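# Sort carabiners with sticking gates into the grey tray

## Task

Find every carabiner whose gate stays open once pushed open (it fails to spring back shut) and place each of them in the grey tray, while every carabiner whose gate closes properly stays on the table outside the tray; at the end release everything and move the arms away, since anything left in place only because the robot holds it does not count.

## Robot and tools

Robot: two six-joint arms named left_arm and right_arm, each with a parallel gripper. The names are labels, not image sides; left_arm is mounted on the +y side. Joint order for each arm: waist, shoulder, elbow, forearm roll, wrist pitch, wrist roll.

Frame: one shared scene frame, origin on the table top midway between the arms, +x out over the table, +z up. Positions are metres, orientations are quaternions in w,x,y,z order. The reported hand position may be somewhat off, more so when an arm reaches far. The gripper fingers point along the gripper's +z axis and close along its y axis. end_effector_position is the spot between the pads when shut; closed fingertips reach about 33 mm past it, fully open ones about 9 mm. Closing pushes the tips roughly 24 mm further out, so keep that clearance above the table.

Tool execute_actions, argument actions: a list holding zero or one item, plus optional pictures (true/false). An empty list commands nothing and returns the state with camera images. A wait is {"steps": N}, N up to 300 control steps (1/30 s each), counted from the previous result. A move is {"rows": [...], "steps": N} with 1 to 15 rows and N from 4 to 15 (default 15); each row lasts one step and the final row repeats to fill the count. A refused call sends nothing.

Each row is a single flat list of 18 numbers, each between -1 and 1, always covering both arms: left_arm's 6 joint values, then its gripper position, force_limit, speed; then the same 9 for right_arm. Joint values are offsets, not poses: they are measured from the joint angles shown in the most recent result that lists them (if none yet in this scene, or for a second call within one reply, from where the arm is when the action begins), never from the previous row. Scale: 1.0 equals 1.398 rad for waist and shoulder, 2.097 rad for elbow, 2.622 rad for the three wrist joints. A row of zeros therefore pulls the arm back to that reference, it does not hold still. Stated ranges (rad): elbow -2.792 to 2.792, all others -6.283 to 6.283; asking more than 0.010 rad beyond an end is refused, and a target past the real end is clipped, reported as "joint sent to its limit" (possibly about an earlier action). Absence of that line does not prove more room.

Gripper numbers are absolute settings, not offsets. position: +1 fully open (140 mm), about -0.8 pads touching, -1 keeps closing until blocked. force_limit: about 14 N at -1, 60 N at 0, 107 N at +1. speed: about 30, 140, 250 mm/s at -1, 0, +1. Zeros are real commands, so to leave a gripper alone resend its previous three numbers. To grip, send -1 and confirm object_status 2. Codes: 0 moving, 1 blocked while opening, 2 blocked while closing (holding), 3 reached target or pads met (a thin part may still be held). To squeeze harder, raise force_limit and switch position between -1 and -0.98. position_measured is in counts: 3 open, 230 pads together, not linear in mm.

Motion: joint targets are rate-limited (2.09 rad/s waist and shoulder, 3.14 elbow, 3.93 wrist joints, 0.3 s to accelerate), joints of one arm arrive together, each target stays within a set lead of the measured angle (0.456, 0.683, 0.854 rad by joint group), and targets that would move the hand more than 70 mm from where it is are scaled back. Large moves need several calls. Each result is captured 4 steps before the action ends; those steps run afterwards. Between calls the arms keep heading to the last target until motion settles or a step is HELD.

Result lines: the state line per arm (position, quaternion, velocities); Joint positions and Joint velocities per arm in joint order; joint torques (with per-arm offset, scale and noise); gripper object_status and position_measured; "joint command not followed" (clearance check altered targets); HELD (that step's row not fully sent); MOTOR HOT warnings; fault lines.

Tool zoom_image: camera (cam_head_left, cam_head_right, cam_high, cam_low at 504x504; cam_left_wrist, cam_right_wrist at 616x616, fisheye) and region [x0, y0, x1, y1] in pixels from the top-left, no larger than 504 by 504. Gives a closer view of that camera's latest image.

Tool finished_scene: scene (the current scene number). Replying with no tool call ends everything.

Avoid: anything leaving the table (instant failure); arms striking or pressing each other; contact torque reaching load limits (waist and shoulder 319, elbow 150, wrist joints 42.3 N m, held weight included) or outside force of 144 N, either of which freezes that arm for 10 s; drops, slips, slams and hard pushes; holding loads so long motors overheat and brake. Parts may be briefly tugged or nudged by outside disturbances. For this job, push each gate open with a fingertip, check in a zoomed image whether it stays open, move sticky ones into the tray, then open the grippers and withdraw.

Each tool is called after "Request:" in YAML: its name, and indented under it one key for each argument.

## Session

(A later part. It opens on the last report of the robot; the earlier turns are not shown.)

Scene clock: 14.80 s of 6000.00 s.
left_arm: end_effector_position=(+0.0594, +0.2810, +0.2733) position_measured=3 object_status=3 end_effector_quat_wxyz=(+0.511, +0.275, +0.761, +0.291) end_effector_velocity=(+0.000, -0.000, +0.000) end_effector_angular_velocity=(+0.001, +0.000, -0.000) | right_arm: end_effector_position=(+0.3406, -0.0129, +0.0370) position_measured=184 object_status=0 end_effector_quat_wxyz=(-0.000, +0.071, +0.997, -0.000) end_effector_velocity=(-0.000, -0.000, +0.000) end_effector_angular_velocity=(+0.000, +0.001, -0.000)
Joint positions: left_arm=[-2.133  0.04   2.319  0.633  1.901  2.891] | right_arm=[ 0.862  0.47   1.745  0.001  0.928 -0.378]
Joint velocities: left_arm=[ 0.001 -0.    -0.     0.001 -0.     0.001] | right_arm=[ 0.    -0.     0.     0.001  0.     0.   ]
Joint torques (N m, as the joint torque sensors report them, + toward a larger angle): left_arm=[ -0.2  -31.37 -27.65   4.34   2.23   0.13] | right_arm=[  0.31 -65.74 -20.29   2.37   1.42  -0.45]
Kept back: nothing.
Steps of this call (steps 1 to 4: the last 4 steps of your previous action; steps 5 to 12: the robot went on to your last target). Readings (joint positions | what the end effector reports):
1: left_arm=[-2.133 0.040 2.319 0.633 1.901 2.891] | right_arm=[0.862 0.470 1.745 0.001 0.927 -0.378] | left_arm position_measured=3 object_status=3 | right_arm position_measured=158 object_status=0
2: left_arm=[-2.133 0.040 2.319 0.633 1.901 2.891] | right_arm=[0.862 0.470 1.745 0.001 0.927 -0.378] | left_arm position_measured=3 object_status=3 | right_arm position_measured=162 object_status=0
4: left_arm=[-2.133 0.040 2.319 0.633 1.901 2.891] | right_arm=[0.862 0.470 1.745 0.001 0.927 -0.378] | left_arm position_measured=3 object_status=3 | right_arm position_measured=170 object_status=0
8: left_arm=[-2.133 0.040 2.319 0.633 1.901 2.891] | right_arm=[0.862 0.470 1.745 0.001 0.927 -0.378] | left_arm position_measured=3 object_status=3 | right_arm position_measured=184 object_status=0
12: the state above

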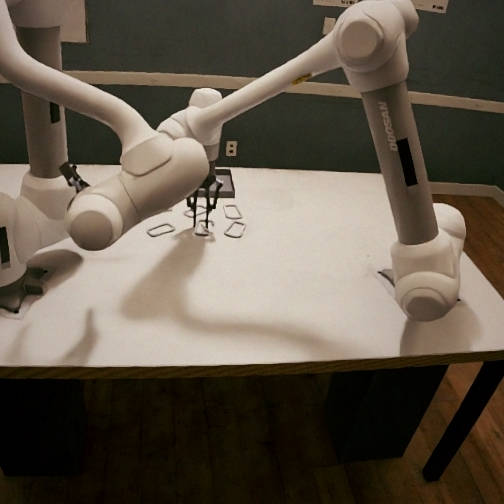

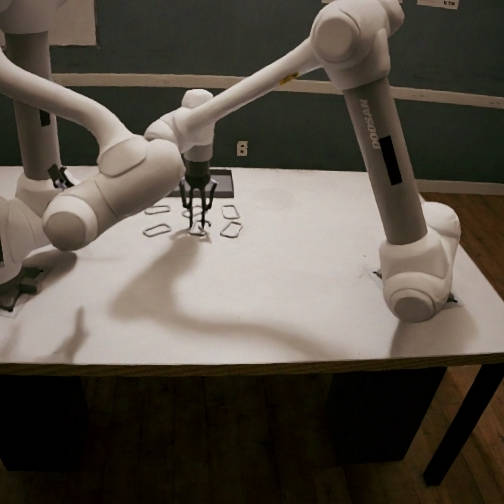

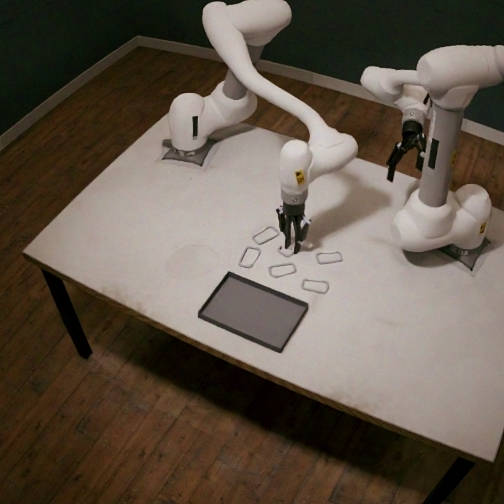

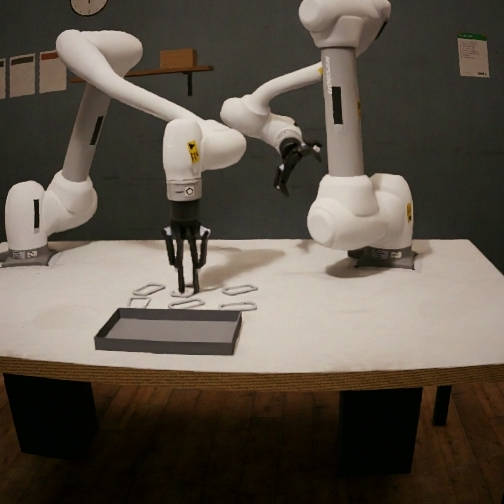

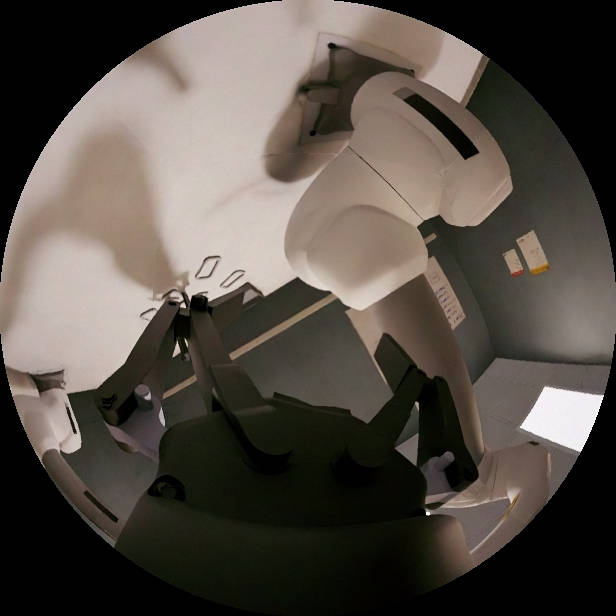

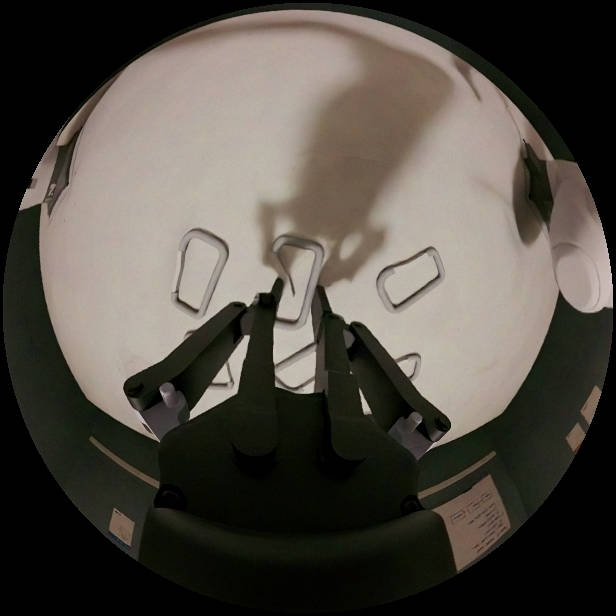

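Request:
execute_actions:
  actions:
    - {"rows":[[0,0,0,0,0,0,1,0,0,0,0,0,0,0,0,0.1,-0.2,0.3],[0,0,0,0,0,0,1,0,0,0,0,0,0,0,0,0.1,-0.2,0.3],[0,0,0,0,0,0,1,0,0,0,0,0,0,0,0,0.1,-0.2,0.3],[0,0,0,0,0,0,1,0,0,0,0,0,0,0,0,0.1,-0.2,0.3],[0,0,0,0,0,0,1,0,0,0,0,0,0,0,0,0.1,-0.2,0.3],[0,0,0,0,0,0,1,0,0,0,-0.034,-0.016,0,0.031,0,0.1,-0.2,0.3]],"steps":15}

Request:
execute_actions:
  actions:
    - {"steps":8}
  pictures: true

Request:
zoom_image:
  camera: "cam_right_wrist"
  region: [150, 150, 470, 420]

Scene clock: 15.37 s of 6000.00 s.
left_arm: end_effector_position=(+0.0594, +0.2810, +0.2733) position_measured=3 object_status=3 end_effector_quat_wxyz=(+0.511, +0.275, +0.761, +0.291) end_effector_velocity=(+0.000, -0.000, +0.000) end_effector_angular_velocity=(-0.001, +0.001, -0.001) | right_arm: end_effector_position=(+0.3404, -0.0131, +0.0811) position_measured=117 object_status=0 end_effector_quat_wxyz=(-0.000, +0.071, +0.997, +0.000) end_effector_velocity=(-0.005, -0.008, +0.124) end_effector_angular_velocity=(-0.005, +0.003, -0.000)
Joint positions: left_arm=[-2.133  0.04   2.319  0.633  1.901  2.891] | right_arm=[ 0.862  0.428  1.715  0.001  0.998 -0.378]
Joint velocities: left_arm=[-0.    -0.001 -0.     0.    -0.     0.   ] | right_arm=[ 0.001 -0.12  -0.078 -0.     0.204  0.001]
Joint torques (N m, as the joint torque sensors report them, + toward a larger angle): left_arm=[ -0.11 -31.07 -27.7    4.27   2.21  -0.04] | right_arm=[  0.45 -48.06 -21.43   2.25   0.12  -0.32]
Steps of this call (steps 1 to 6: the robot went on to your last target; steps 7 to 17: the first 11 steps of this action). Readings (joint positions | what the end effector reports):
7: left_arm=[-2.133 0.040 2.319 0.633 1.901 2.891] | right_arm=[0.862 0.470 1.745 0.001 0.928 -0.378] | left_arm position_measured=3 object_status=3 | right_arm position_measured=184 object_status=0
8: left_arm=[-2.133 0.040 2.319 0.633 1.901 2.891] | right_arm=[0.862 0.470 1.746 0.001 0.928 -0.378] | left_arm position_measured=3 object_status=3 | right_arm position_measured=182 object_status=0
10: left_arm=[-2.133 0.040 2.319 0.633 1.901 2.891] | right_arm=[0.862 0.470 1.746 0.001 0.928 -0.378] | left_arm position_measured=3 object_status=3 | right_arm position_measured=162 object_status=0
14: left_arm=[-2.133 0.040 2.319 0.633 1.901 2.891] | right_arm=[0.862 0.457 1.736 0.001 0.952 -0.378] | left_arm position_measured=3 object_status=3 | right_arm position_measured=125 object_status=0
17: the state above

Scene clock: 15.63 s of 6000.00 s.
left_arm: end_effector_position=(+0.0594, +0.2810, +0.2733) position_measured=3 object_status=3 end_effector_quat_wxyz=(+0.511, +0.275, +0.761, +0.291) end_effector_velocity=(+0.000, -0.000, +0.000) end_effector_angular_velocity=(+0.001, -0.001, +0.001) | right_arm: end_effector_position=(+0.3401, -0.0137, +0.0869) position_measured=117 object_status=3 end_effector_quat_wxyz=(-0.001, +0.071, +0.997, -0.000) end_effector_velocity=(+0.000, +0.000, +0.002) end_effector_angular_velocity=(+0.000, -0.000, +0.000)
Joint positions: left_arm=[-2.133  0.04   2.319  0.633  1.901  2.891] | right_arm=[ 0.862  0.423  1.712  0.001  1.009 -0.378]
Joint velocities: left_arm=[ 0.001  0.    -0.     0.001  0.     0.001] | right_arm=[-0.    -0.001 -0.001 -0.     0.002 -0.   ]
Joint torques (N m, as the joint torque sensors report them, + toward a larger angle): left_arm=[ -0.43 -31.13 -27.59   4.32   2.28  -0.01] | right_arm=[  2.36 -79.   -33.81   3.88  -0.16  -0.54]
Kept back: nothing.
Steps of this call (steps 1 to 4: the last 4 steps of your previous action; steps 5 to 8: the robot went on to your last target). Readings (joint positions | what the end effector reports):
1: left_arm=[-2.133 0.040 2.319 0.633 1.901 2.891] | right_arm=[0.862 0.425 1.714 0.001 1.003 -0.378] | left_arm position_measured=3 object_status=3 | right_arm position_measured=117 object_status=0
2: left_arm=[-2.133 0.040 2.319 0.633 1.901 2.891] | right_arm=[0.862 0.424 1.713 0.001 1.005 -0.378] | left_arm position_measured=3 object_status=3 | right_arm position_measured=117 object_status=0
4: left_arm=[-2.133 0.040 2.319 0.633 1.901 2.891] | right_arm=[0.862 0.423 1.712 0.001 1.008 -0.378] | left_arm position_measured=3 object_status=3 | right_arm position_measured=117 object_status=3
8: the state above

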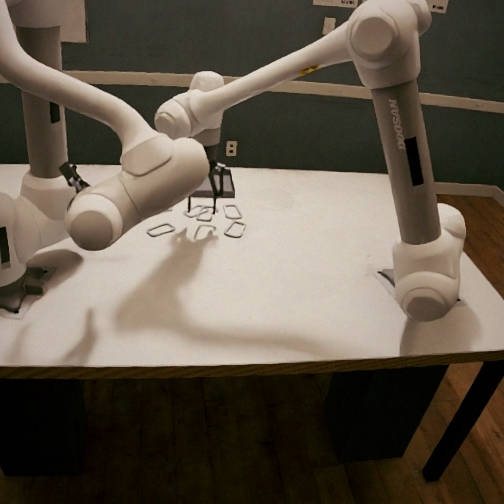

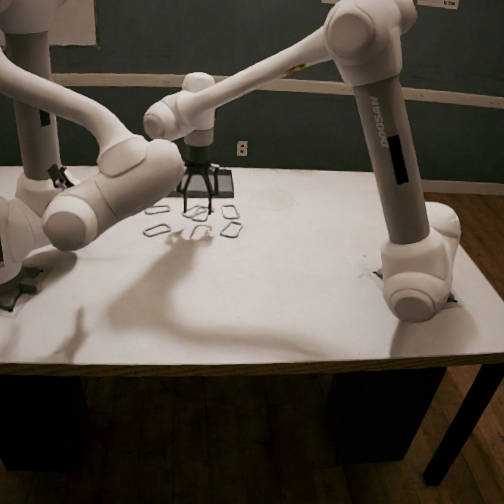

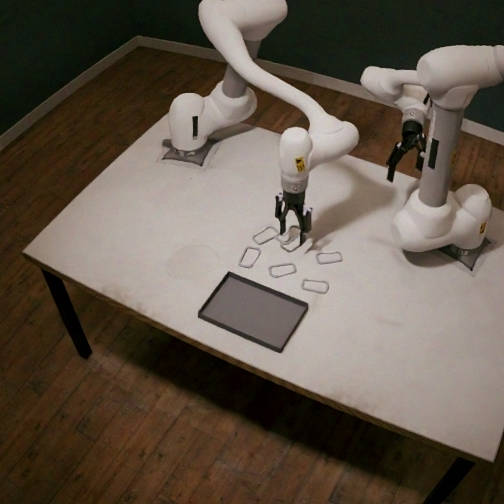

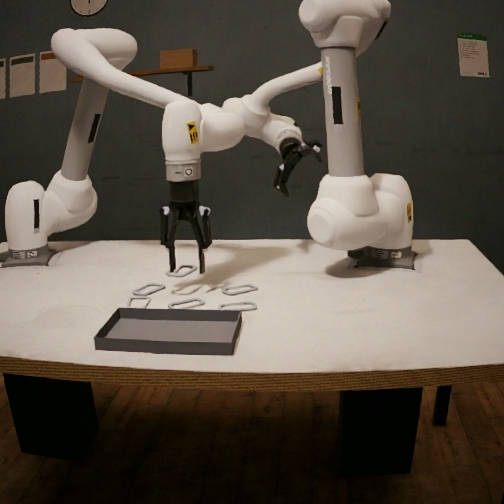

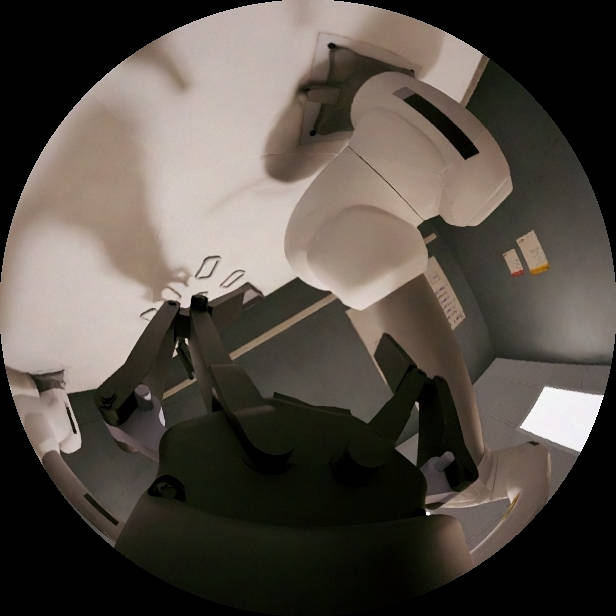

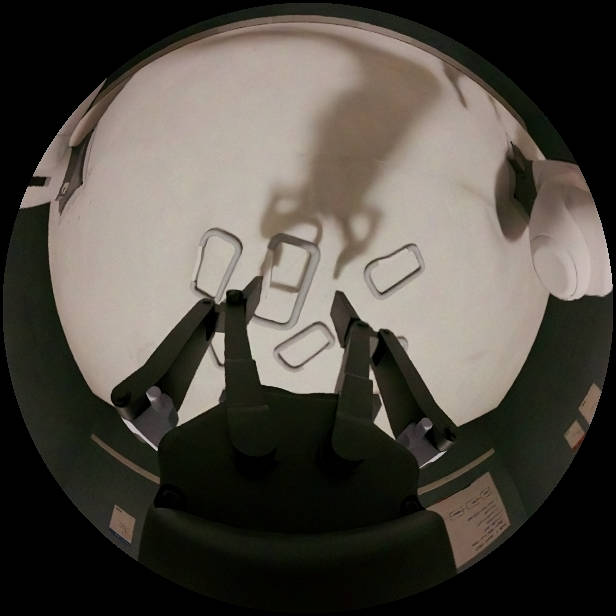

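Region (150, 150, 470, 420) of cam_right_wrist's 616x616 image, scaled by 1.575, with more detail than that image has; it fills the top 425 rows of this view, and the rest is white.

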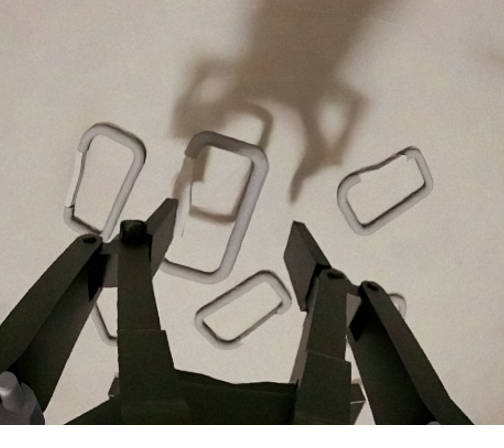

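Request:
execute_actions:
  actions:
    - {"rows":[[0,0,0,0,0,0,1,0,0,0,0.015,0.007,0,-0.014,0,0.1,-0.2,0.3],[0,0,0,0,0,0,1,0,0,0,0.015,0.007,0,-0.014,0,0.1,-0.2,0.3],[0,0,0,0,0,0,1,0,0,0,0.015,0.007,0,-0.014,0,0.1,-0.2,0.3],[0,0,0,0,0,0,1,0,0,0,0.025,0.012,0,-0.023,0,0.1,-0.2,0.3],[0,0,0,0,0,0,1,0,0,0,0.025,0.012,0,-0.023,0,0.1,-0.2,0.3],[0,0,0,0,0,0,1,0,0,0,0.025,0.012,0,-0.023,0,0.1,-0.2,0.3],[0,0,0,0,0,0,1,0,0,0,0.033,0.016,0,-0.030,0,0.1,-0.2,0.3]],"steps":15}

Request:
execute_actions:
  actions:
    - {"steps":8}
  pictures: true

Request:
zoom_image:
  camera: "cam_right_wrist"
  region: [200, 180, 420, 400]

Request:
zoom_image:
  camera: "cam_low"
  region: [120, 220, 280, 330]

Scene clock: 16.47 s of 6000.00 s.
left_arm: end_effector_position=(+0.0594, +0.2810, +0.2733) position_measured=3 object_status=3 end_effector_quat_wxyz=(+0.511, +0.275, +0.761, +0.291) end_effector_velocity=(+0.000, -0.000, +0.000) end_effector_angular_velocity=(-0.001, -0.000, -0.001) | right_arm: end_effector_position=(+0.3403, -0.0135, +0.0407) position_measured=117 object_status=3 end_effector_quat_wxyz=(-0.001, +0.071, +0.997, -0.001) end_effector_velocity=(+0.000, +0.000, -0.043) end_effector_angular_velocity=(+0.002, -0.001, -0.001)
Joint positions: left_arm=[-2.133  0.04   2.319  0.633  1.901  2.891] | right_arm=[ 0.862  0.466  1.743  0.001  0.935 -0.378]
Joint velocities: left_arm=[-0.001 -0.001 -0.     0.001 -0.    -0.   ] | right_arm=[ 0.     0.041  0.029 -0.    -0.072  0.001]
Joint torques (N m, as the joint torque sensors report them, + toward a larger angle): left_arm=[ -0.09 -31.41 -27.73   4.43   2.28   0.06] | right_arm=[  4.41 -92.44 -35.23   4.04   0.05  -0.22]
Steps of this call (steps 1 to 14: the robot went on to your last target; steps 15 to 25: the first 11 steps of this action). Readings (joint positions | what the end effector reports):
15: left_arm=[-2.133 0.040 2.319 0.633 1.901 2.891] | right_arm=[0.862 0.422 1.712 0.001 1.009 -0.378] | left_arm position_measured=3 object_status=3 | right_arm position_measured=117 object_status=3
16: left_arm=[-2.133 0.040 2.319 0.633 1.901 2.891] | right_arm=[0.862 0.425 1.713 0.001 1.004 -0.378] | left_arm position_measured=3 object_status=3 | right_arm position_measured=117 object_status=3
18: left_arm=[-2.133 0.040 2.319 0.633 1.901 2.891] | right_arm=[0.862 0.437 1.722 0.001 0.984 -0.378] | left_arm position_measured=3 object_status=3 | right_arm position_measured=117 object_status=3
22: left_arm=[-2.133 0.040 2.319 0.633 1.901 2.891] | right_arm=[0.862 0.456 1.736 0.001 0.951 -0.378] | left_arm position_measured=3 object_status=3 | right_arm position_measured=117 object_status=3
25: the state above

Scene clock: 16.73 s of 6000.00 s.
left_arm: end_effector_position=(+0.0594, +0.2810, +0.2733) position_measured=3 object_status=3 end_effector_quat_wxyz=(+0.511, +0.275, +0.761, +0.291) end_effector_velocity=(+0.000, -0.000, +0.000) end_effector_angular_velocity=(+0.001, -0.000, -0.001) | right_arm: end_effector_position=(+0.3402, -0.0135, +0.0380) position_measured=117 object_status=3 end_effector_quat_wxyz=(-0.001, +0.071, +0.997, -0.001) end_effector_velocity=(+0.000, +0.000, -0.001) end_effector_angular_velocity=(+0.001, -0.000, +0.001)
Joint positions: left_arm=[-2.133  0.04   2.319  0.633  1.901  2.891] | right_arm=[ 0.862  0.469  1.745  0.001  0.93  -0.378]
Joint velocities: left_arm=[-0.     0.    -0.     0.001  0.     0.001] | right_arm=[ 0.     0.001  0.     0.    -0.001 -0.001]
Joint torques (N m, as the joint torque sensors report them, + toward a larger angle): left_arm=[  0.3  -31.44 -27.42   4.3    2.15   0.05] | right_arm=[  2.96 -82.24 -32.03   3.56  -0.01  -0.2 ]
Kept back: nothing.
Steps of this call (steps 1 to 4: the last 4 steps of your previous action; steps 5 to 8: the robot went on to your last target). Readings (joint positions | what the end effector reports):
1: left_arm=[-2.133 0.040 2.319 0.633 1.901 2.891] | right_arm=[0.862 0.467 1.744 0.001 0.933 -0.378] | left_arm position_measured=3 object_status=3 | right_arm position_measured=117 object_status=3
2: left_arm=[-2.133 0.040 2.319 0.633 1.901 2.891] | right_arm=[0.862 0.468 1.744 0.001 0.932 -0.378] | left_arm position_measured=3 object_status=3 | right_arm position_measured=117 object_status=3
4: left_arm=[-2.133 0.040 2.319 0.633 1.901 2.891] | right_arm=[0.862 0.468 1.745 0.001 0.931 -0.378] | left_arm position_measured=3 object_status=3 | right_arm position_measured=117 object_status=3
8: the state above

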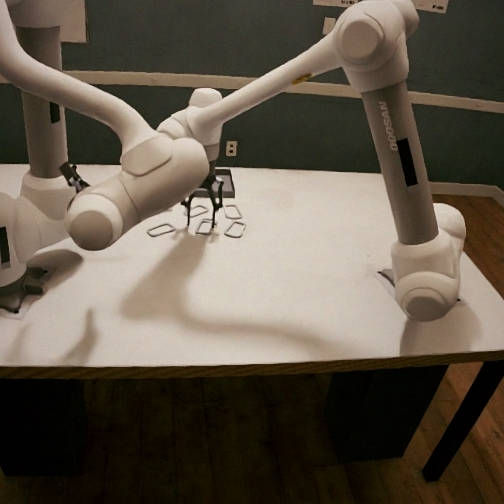

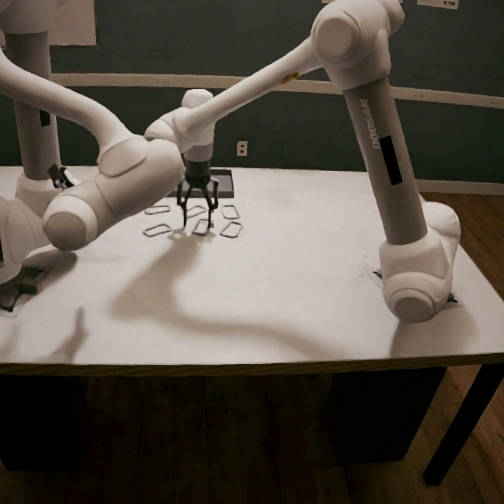

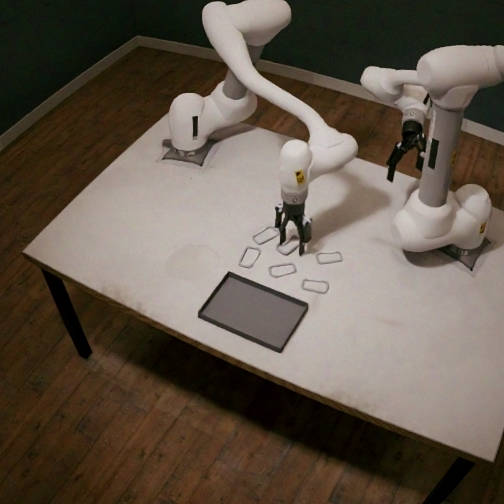

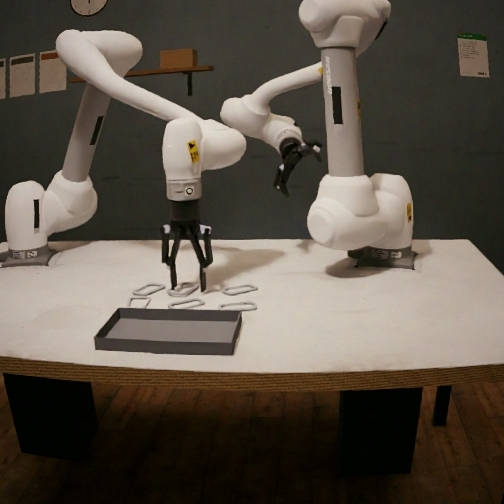

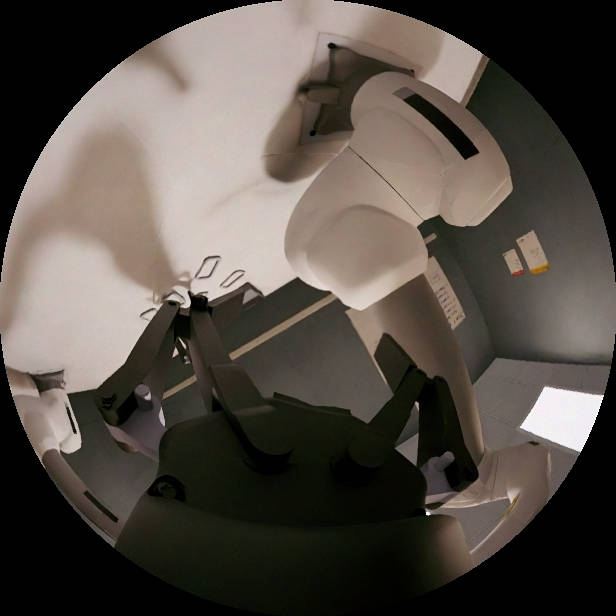

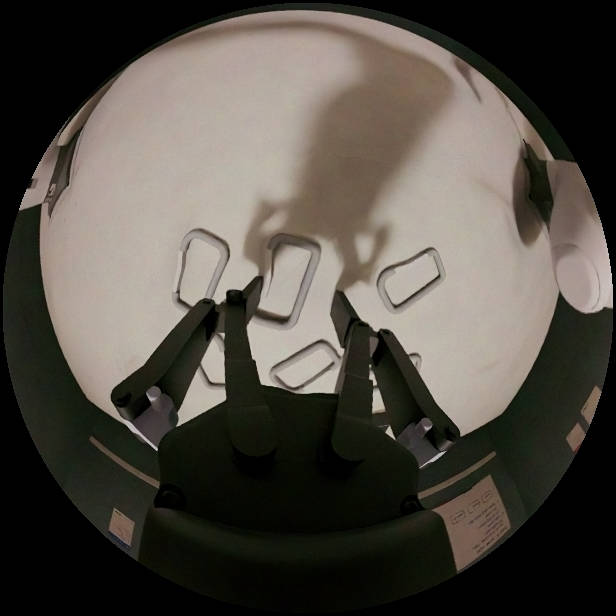

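Region (200, 180, 420, 400) of cam_right_wrist's 616x616 image, scaled by 2.291, with more detail than that image has.

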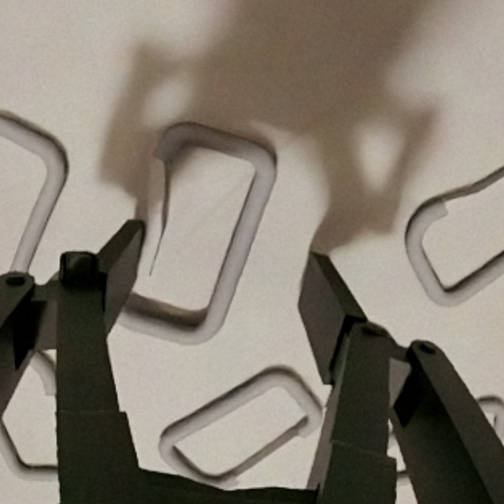

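Region (120, 220, 280, 330) of cam_low's 504x504 image, scaled by 3.150, with more detail than that image has; it fills the top 346 rows of this view, and the rest is white.

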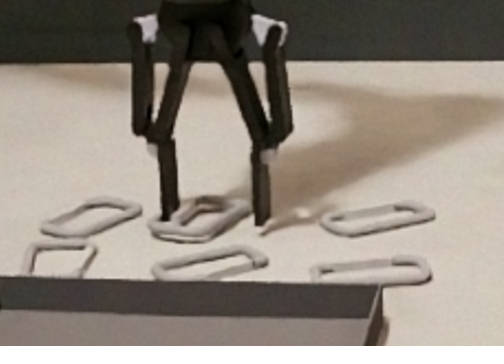

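Request:
execute_actions:
  actions:
    - {"rows":[[0,0,0,0,0,0,1,0,0,0.0186,-0.007,0.0074,0,-0.0022,0.01,0.1,-0.2,0.3]],"steps":15}
  pictures: true

Request:
zoom_image:
  camera: "cam_right_wrist"
  region: [200, 180, 420, 400]

Scene clock: 17.43 s of 6000.00 s.
left_arm: end_effector_position=(+0.0594, +0.2810, +0.2733) position_measured=3 object_status=3 end_effector_quat_wxyz=(+0.511, +0.275, +0.761, +0.291) end_effector_velocity=(+0.000, +0.000, -0.000) end_effector_angular_velocity=(-0.001, -0.000, +0.001) | right_arm: end_effector_position=(+0.3200, -0.0117, +0.0381) position_measured=117 object_status=3 end_effector_quat_wxyz=(-0.001, +0.072, +0.997, -0.001) end_effector_velocity=(-0.003, -0.000, -0.000) end_effector_angular_velocity=(-0.000, -0.000, -0.000)
Joint positions: left_arm=[-2.133  0.04   2.319  0.633  1.901  2.891] | right_arm=[ 0.888  0.459  1.761  0.001  0.924 -0.352]
Joint velocities: left_arm=[ 0.001  0.    -0.    -0.     0.    -0.001] | right_arm=[ 0.003 -0.001  0.002 -0.001 -0.001  0.004]
Joint torques (N m, as the joint torque sensors report them, + toward a larger angle): left_arm=[ -0.1  -31.32 -27.72   4.36   2.28   0.1 ] | right_arm=[  1.49 -81.39 -31.17   3.78  -0.12  -0.59]
Steps of this call (steps 1 to 10: the robot went on to your last target; steps 11 to 21: the first 11 steps of this action). Readings (joint positions | what the end effector reports):
11: left_arm=[-2.133 0.040 2.319 0.633 1.901 2.891] | right_arm=[0.862 0.469 1.745 0.001 0.930 -0.378] | left_arm position_measured=3 object_status=3 | right_arm position_measured=117 object_status=3
12: left_arm=[-2.133 0.040 2.319 0.633 1.901 2.891] | right_arm=[0.865 0.468 1.747 0.001 0.929 -0.375] | left_arm position_measured=3 object_status=3 | right_arm position_measured=117 object_status=3
14: left_arm=[-2.133 0.040 2.319 0.633 1.901 2.891] | right_arm=[0.879 0.463 1.755 0.001 0.926 -0.361] | left_arm position_measured=3 object_status=3 | right_arm position_measured=117 object_status=3
18: left_arm=[-2.133 0.040 2.319 0.633 1.901 2.891] | right_arm=[0.887 0.459 1.760 0.001 0.925 -0.353] | left_arm position_measured=3 object_status=3 | right_arm position_measured=117 object_status=3
21: the state above

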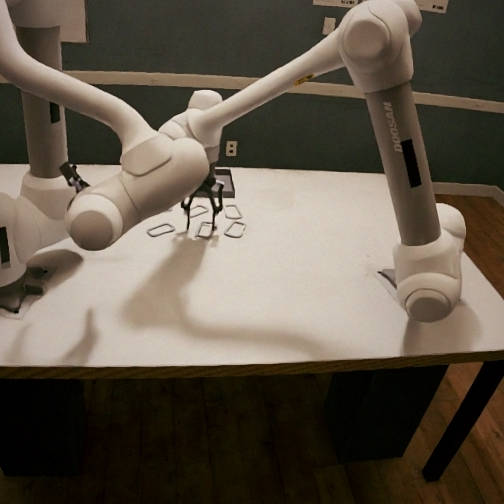

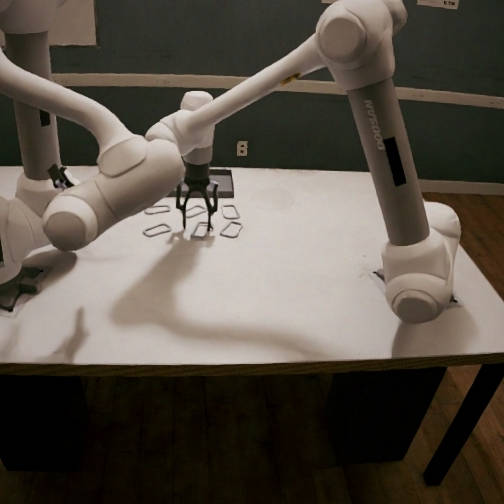

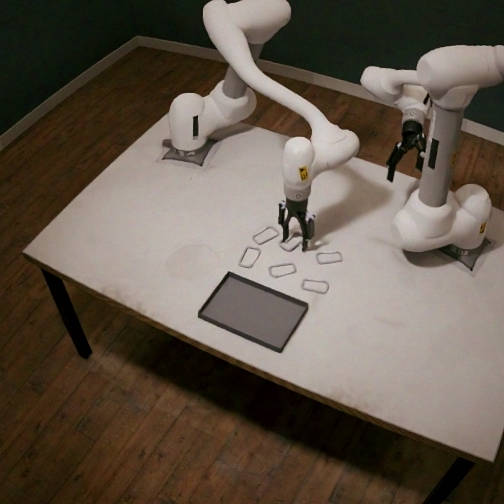

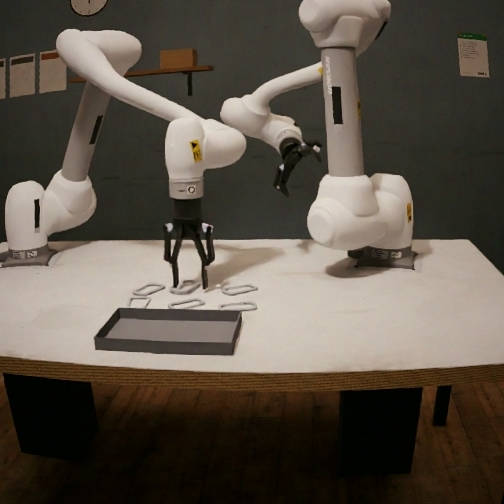

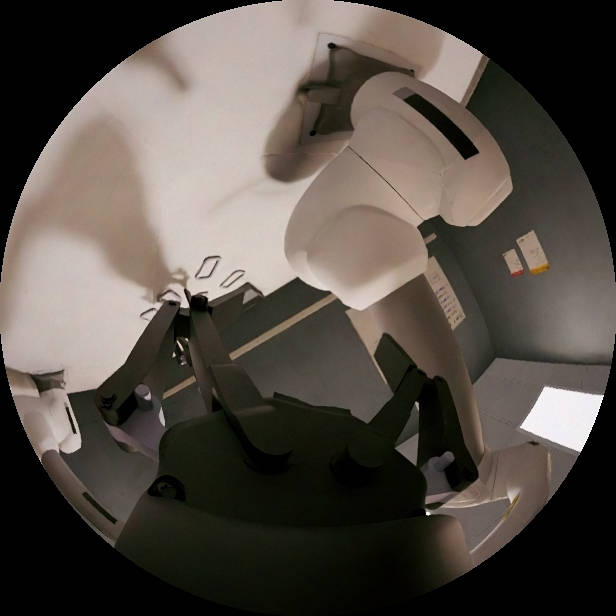

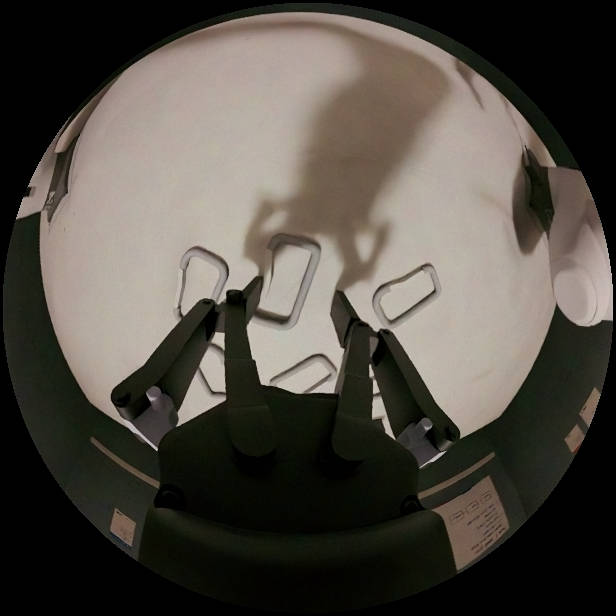

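Region (200, 180, 420, 400) of cam_right_wrist's 616x616 image, scaled by 2.291, with more detail than that image has.

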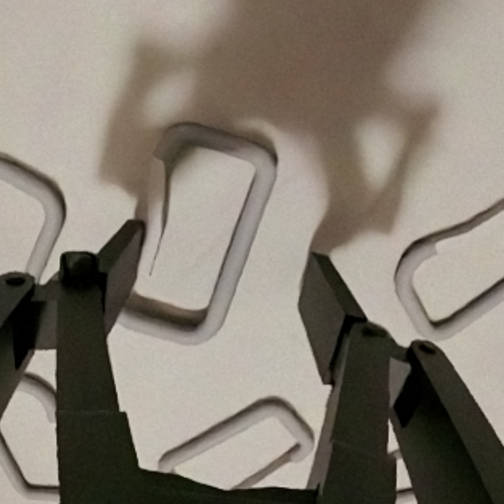

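Request:
execute_actions:
  actions:
    - {"rows":[[0,0,0,0,0,0,1,0,0,0,-0.028,-0.018,0,0.030,0,0.1,-0.2,0.3],[0,0,0,0,0,0,1,0,0,0,-0.028,-0.018,0,0.030,0,0.1,-0.2,0.3],[0,0,0,0,0,0,1,0,0,0,-0.028,-0.018,0,0.030,0,0.1,-0.2,0.3],[0,0,0,0,0,0,1,0,0,0,-0.028,-0.018,0,0.030,0,0.1,-0.2,0.3],[0,0,0,0,0,0,1,0,0,0,-0.028,-0.018,0,0.030,0,0.1,-0.2,0.3],[0,0,0,0,0,0,1,0,0,-0.429,-0.028,-0.018,0,0.030,0.397,0.1,-0.2,0.3]],"steps":15}

Request:
execute_actions:
  actions:
    - {"steps":28}
  pictures: true

Scene clock: 19.57 s of 6000.00 s.
left_arm: end_effector_position=(+0.0594, +0.2810, +0.2733) position_measured=3 object_status=3 end_effector_quat_wxyz=(+0.511, +0.275, +0.761, +0.291) end_effector_velocity=(+0.000, +0.000, -0.000) end_effector_angular_velocity=(-0.002, -0.000, +0.002) | right_arm: end_effector_position=(+0.3685, -0.0348, +0.0792) position_measured=117 object_status=3 end_effector_quat_wxyz=(-0.001, +0.179, +0.984, -0.001) end_effector_velocity=(+0.373, -0.215, -0.001) end_effector_angular_velocity=(-0.004, -0.002, -1.693)
Joint positions: left_arm=[-2.133  0.04   2.319  0.633  1.901  2.891] | right_arm=[ 0.814  0.424  1.727  0.001  0.995 -0.209]
Joint velocities: left_arm=[ 0.001  0.     0.    -0.    -0.    -0.002] | right_arm=[-0.596  0.001  0.001 -0.     0.     1.097]
Joint torques (N m, as the joint torque sensors report them, + toward a larger angle): left_arm=[ -0.62 -31.29 -27.85   4.36   2.24   0.1 ] | right_arm=[ 12.88 -82.71 -32.45   3.99  -0.59  -0.14]
Steps of this call (steps 1 to 4: the last 4 steps of your previous action; steps 5 to 15: the robot went on to your last target; steps 16 to 53: nothing new was sent; steps 54 to 64: the first 11 steps of this action). Readings (joint positions | what the end effector reports):
54: left_arm=[-2.133 0.040 2.319 0.633 1.901 2.891] | right_arm=[0.888 0.459 1.761 0.001 0.924 -0.351] | left_arm position_measured=3 object_status=3 | right_arm position_measured=117 object_status=3
55: left_arm=[-2.133 0.040 2.319 0.633 1.901 2.891] | right_arm=[0.888 0.456 1.758 0.001 0.931 -0.351] | left_arm position_measured=3 object_status=3 | right_arm position_measured=117 object_status=3
57: left_arm=[-2.133 0.040 2.319 0.633 1.901 2.891] | right_arm=[0.888 0.436 1.738 0.001 0.970 -0.351] | left_arm position_measured=3 object_status=3 | right_arm position_measured=117 object_status=3
61: left_arm=[-2.133 0.040 2.319 0.633 1.901 2.891] | right_arm=[0.875 0.423 1.727 0.001 0.995 -0.324] | left_arm position_measured=3 object_status=3 | right_arm position_measured=117 object_status=3
64: the state above

Scene clock: 20.50 s of 6000.00 s.
left_arm: end_effector_position=(+0.0594, +0.2810, +0.2733) position_measured=3 object_status=3 end_effector_quat_wxyz=(+0.511, +0.275, +0.761, +0.291) end_effector_velocity=(-0.000, -0.000, -0.000) end_effector_angular_velocity=(+0.001, -0.000, -0.001) | right_arm: end_effector_position=(+0.6310, -0.2938, +0.0835) position_measured=117 object_status=3 end_effector_quat_wxyz=(-0.001, +0.770, +0.638, -0.002) end_effector_velocity=(+0.073, -0.124, +0.001) end_effector_angular_velocity=(-0.001, +0.001, -0.530)
Joint positions: left_arm=[-2.133  0.04   2.319  0.633  1.901  2.891] | right_arm=[0.297 0.42  1.723 0.001 1.003 0.673]
Joint velocities: left_arm=[-0.001  0.001  0.    -0.    -0.     0.001] | right_arm=[-0.2   -0.001 -0.001  0.001  0.003  0.33 ]
Joint torques (N m, as the joint torque sensors report them, + toward a larger angle): left_arm=[ -0.1  -31.22 -27.91   4.35   2.27  -0.07] | right_arm=[ 22.62 -78.65 -32.83   4.28  -0.05  -0.41]
Kept back: nothing.
Steps of this call (steps 1 to 4: the last 4 steps of your previous action; steps 5 to 28: the robot went on to your last target). Readings (joint positions | what the end effector reports):
1: left_arm=[-2.133 0.040 2.319 0.633 1.901 2.891] | right_arm=[0.794 0.424 1.726 0.001 0.995 -0.173] | left_arm position_measured=3 object_status=3 | right_arm position_measured=117 object_status=3
2: left_arm=[-2.133 0.040 2.319 0.633 1.901 2.891] | right_arm=[0.775 0.423 1.726 0.001 0.996 -0.137] | left_arm position_measured=3 object_status=3 | right_arm position_measured=117 object_status=3
4: left_arm=[-2.133 0.040 2.319 0.633 1.901 2.891] | right_arm=[0.737 0.423 1.726 0.001 0.996 -0.066] | left_arm position_measured=3 object_status=3 | right_arm position_measured=117 object_status=3
8: left_arm=[-2.133 0.040 2.319 0.633 1.901 2.891] | right_arm=[0.661 0.423 1.725 0.001 0.998 0.065] | left_arm position_measured=3 object_status=3 | right_arm position_measured=117 object_status=3
28: the state above

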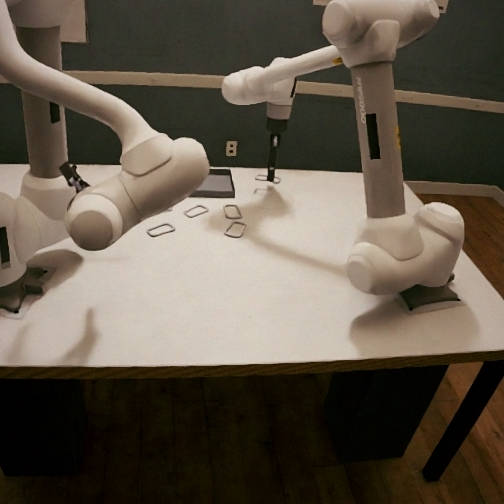

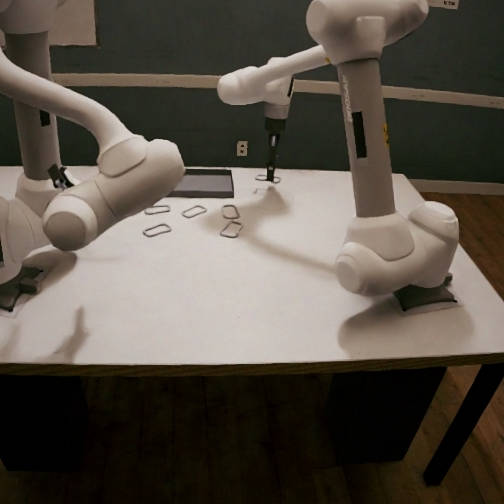

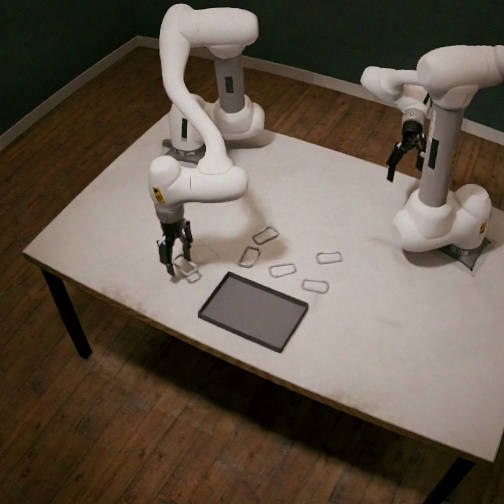

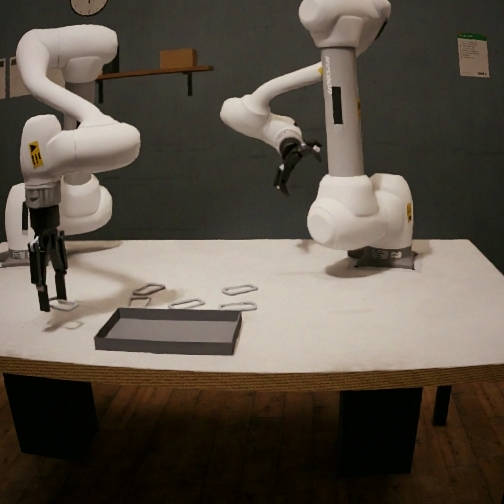

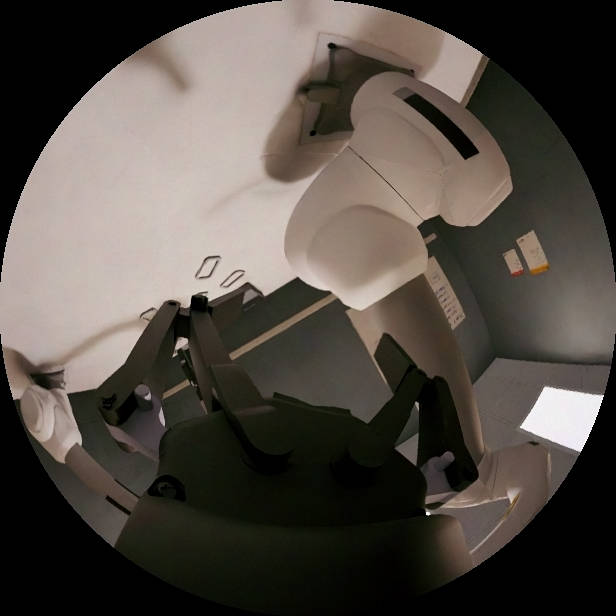

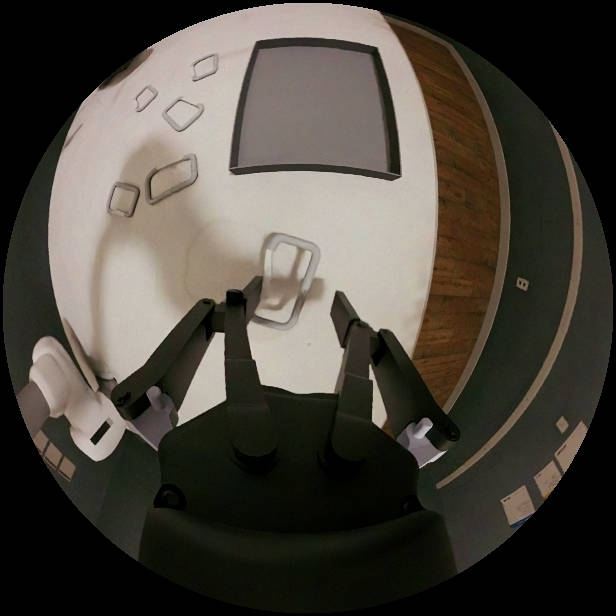

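Request:
execute_actions:
  actions:
    - {"rows":[[0,0,0,0,0,0,1,0,0,0.0087,0.0416,0.0008,0,-0.023,0.0146,0.1,-0.2,0.3]],"steps":15}
  pictures: true

Scene clock: 21.23 s of 6000.00 s.
left_arm: end_effector_position=(+0.0594, +0.2810, +0.2733) position_measured=3 object_status=3 end_effector_quat_wxyz=(+0.511, +0.275, +0.761, +0.291) end_effector_velocity=(-0.000, +0.000, +0.000) end_effector_angular_velocity=(+0.001, +0.001, -0.000) | right_arm: end_effector_position=(+0.6386, -0.2800, +0.0408) position_measured=117 object_status=3 end_effector_quat_wxyz=(-0.001, +0.779, +0.628, -0.002) end_effector_velocity=(+0.000, +0.003, -0.005) end_effector_angular_velocity=(+0.000, -0.001, +0.000)
Joint positions: left_arm=[-2.133  0.04   2.319  0.633  1.901  2.891] | right_arm=[0.309 0.477 1.724 0.001 0.943 0.711]
Joint velocities: left_arm=[-0.    -0.001 -0.    -0.001  0.     0.001] | right_arm=[ 0.004  0.007  0.    -0.    -0.008  0.003]
Joint torques (N m, as the joint torque sensors report them, + toward a larger angle): left_arm=[ -0.26 -31.21 -27.74   4.34   2.22   0.07] | right_arm=[  4.86 -83.01 -32.04   3.57  -0.15  -0.16]
Steps of this call (steps 1 to 11: the robot went on to your last target; steps 12 to 22: the first 11 steps of this action). Readings (joint positions | what the end effector reports):
12: left_arm=[-2.133 0.040 2.319 0.633 1.901 2.891] | right_arm=[0.288 0.420 1.723 0.001 1.003 0.689] | left_arm position_measured=3 object_status=3 | right_arm position_measured=117 object_status=3
13: left_arm=[-2.133 0.040 2.319 0.633 1.901 2.891] | right_arm=[0.289 0.423 1.723 0.001 1.000 0.691] | left_arm position_measured=3 object_status=3 | right_arm position_measured=117 object_status=3
15: left_arm=[-2.133 0.040 2.319 0.633 1.901 2.891] | right_arm=[0.298 0.448 1.723 0.001 0.973 0.700] | left_arm position_measured=3 object_status=3 | right_arm position_measured=117 object_status=3
19: left_arm=[-2.133 0.040 2.319 0.633 1.901 2.891] | right_arm=[0.308 0.476 1.724 0.001 0.945 0.710] | left_arm position_measured=3 object_status=3 | right_arm position_measured=117 object_status=3
22: the state above

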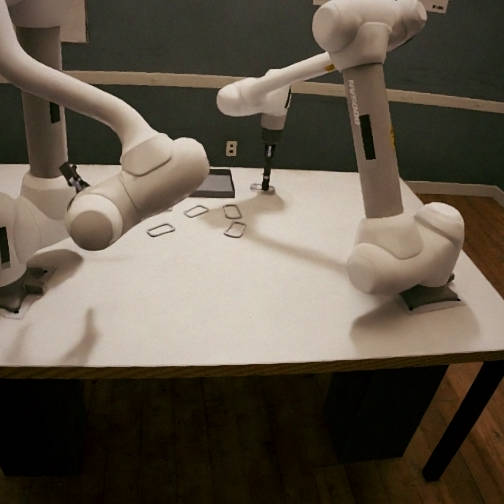

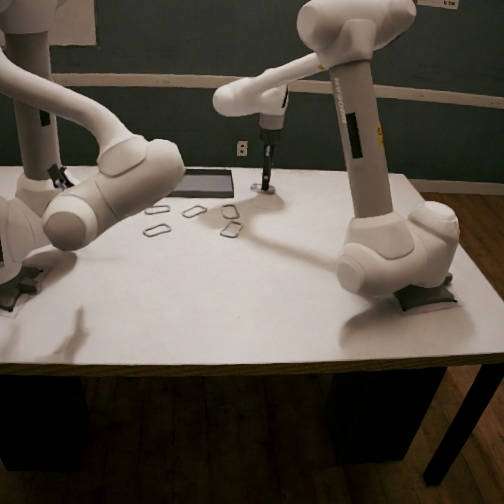

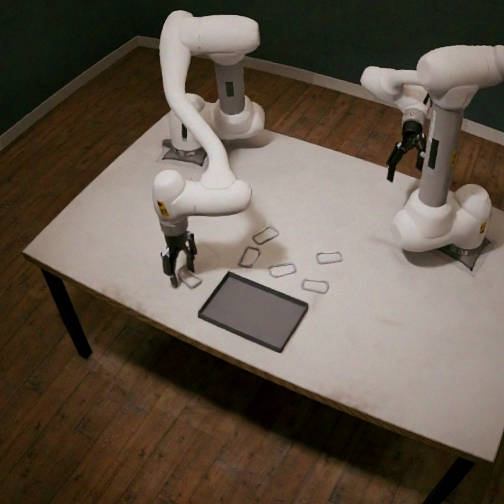

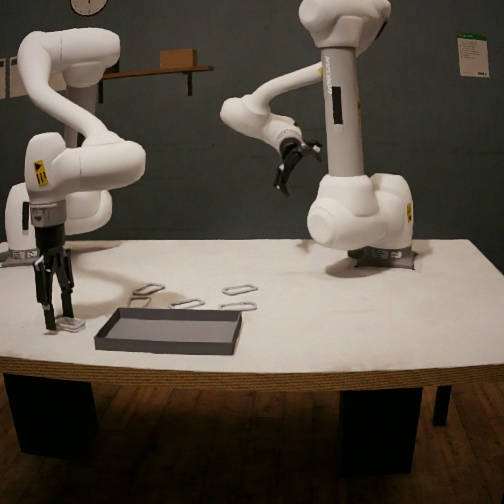

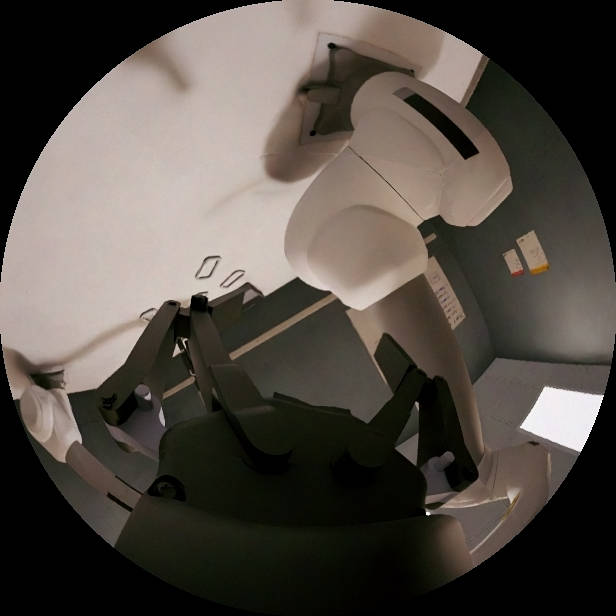

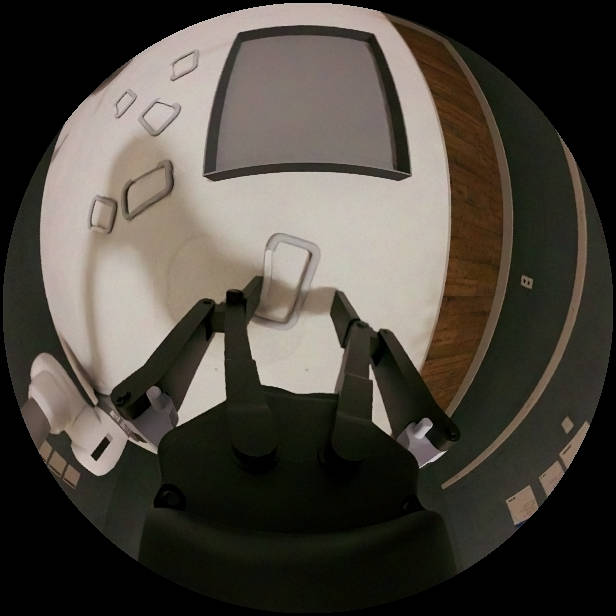

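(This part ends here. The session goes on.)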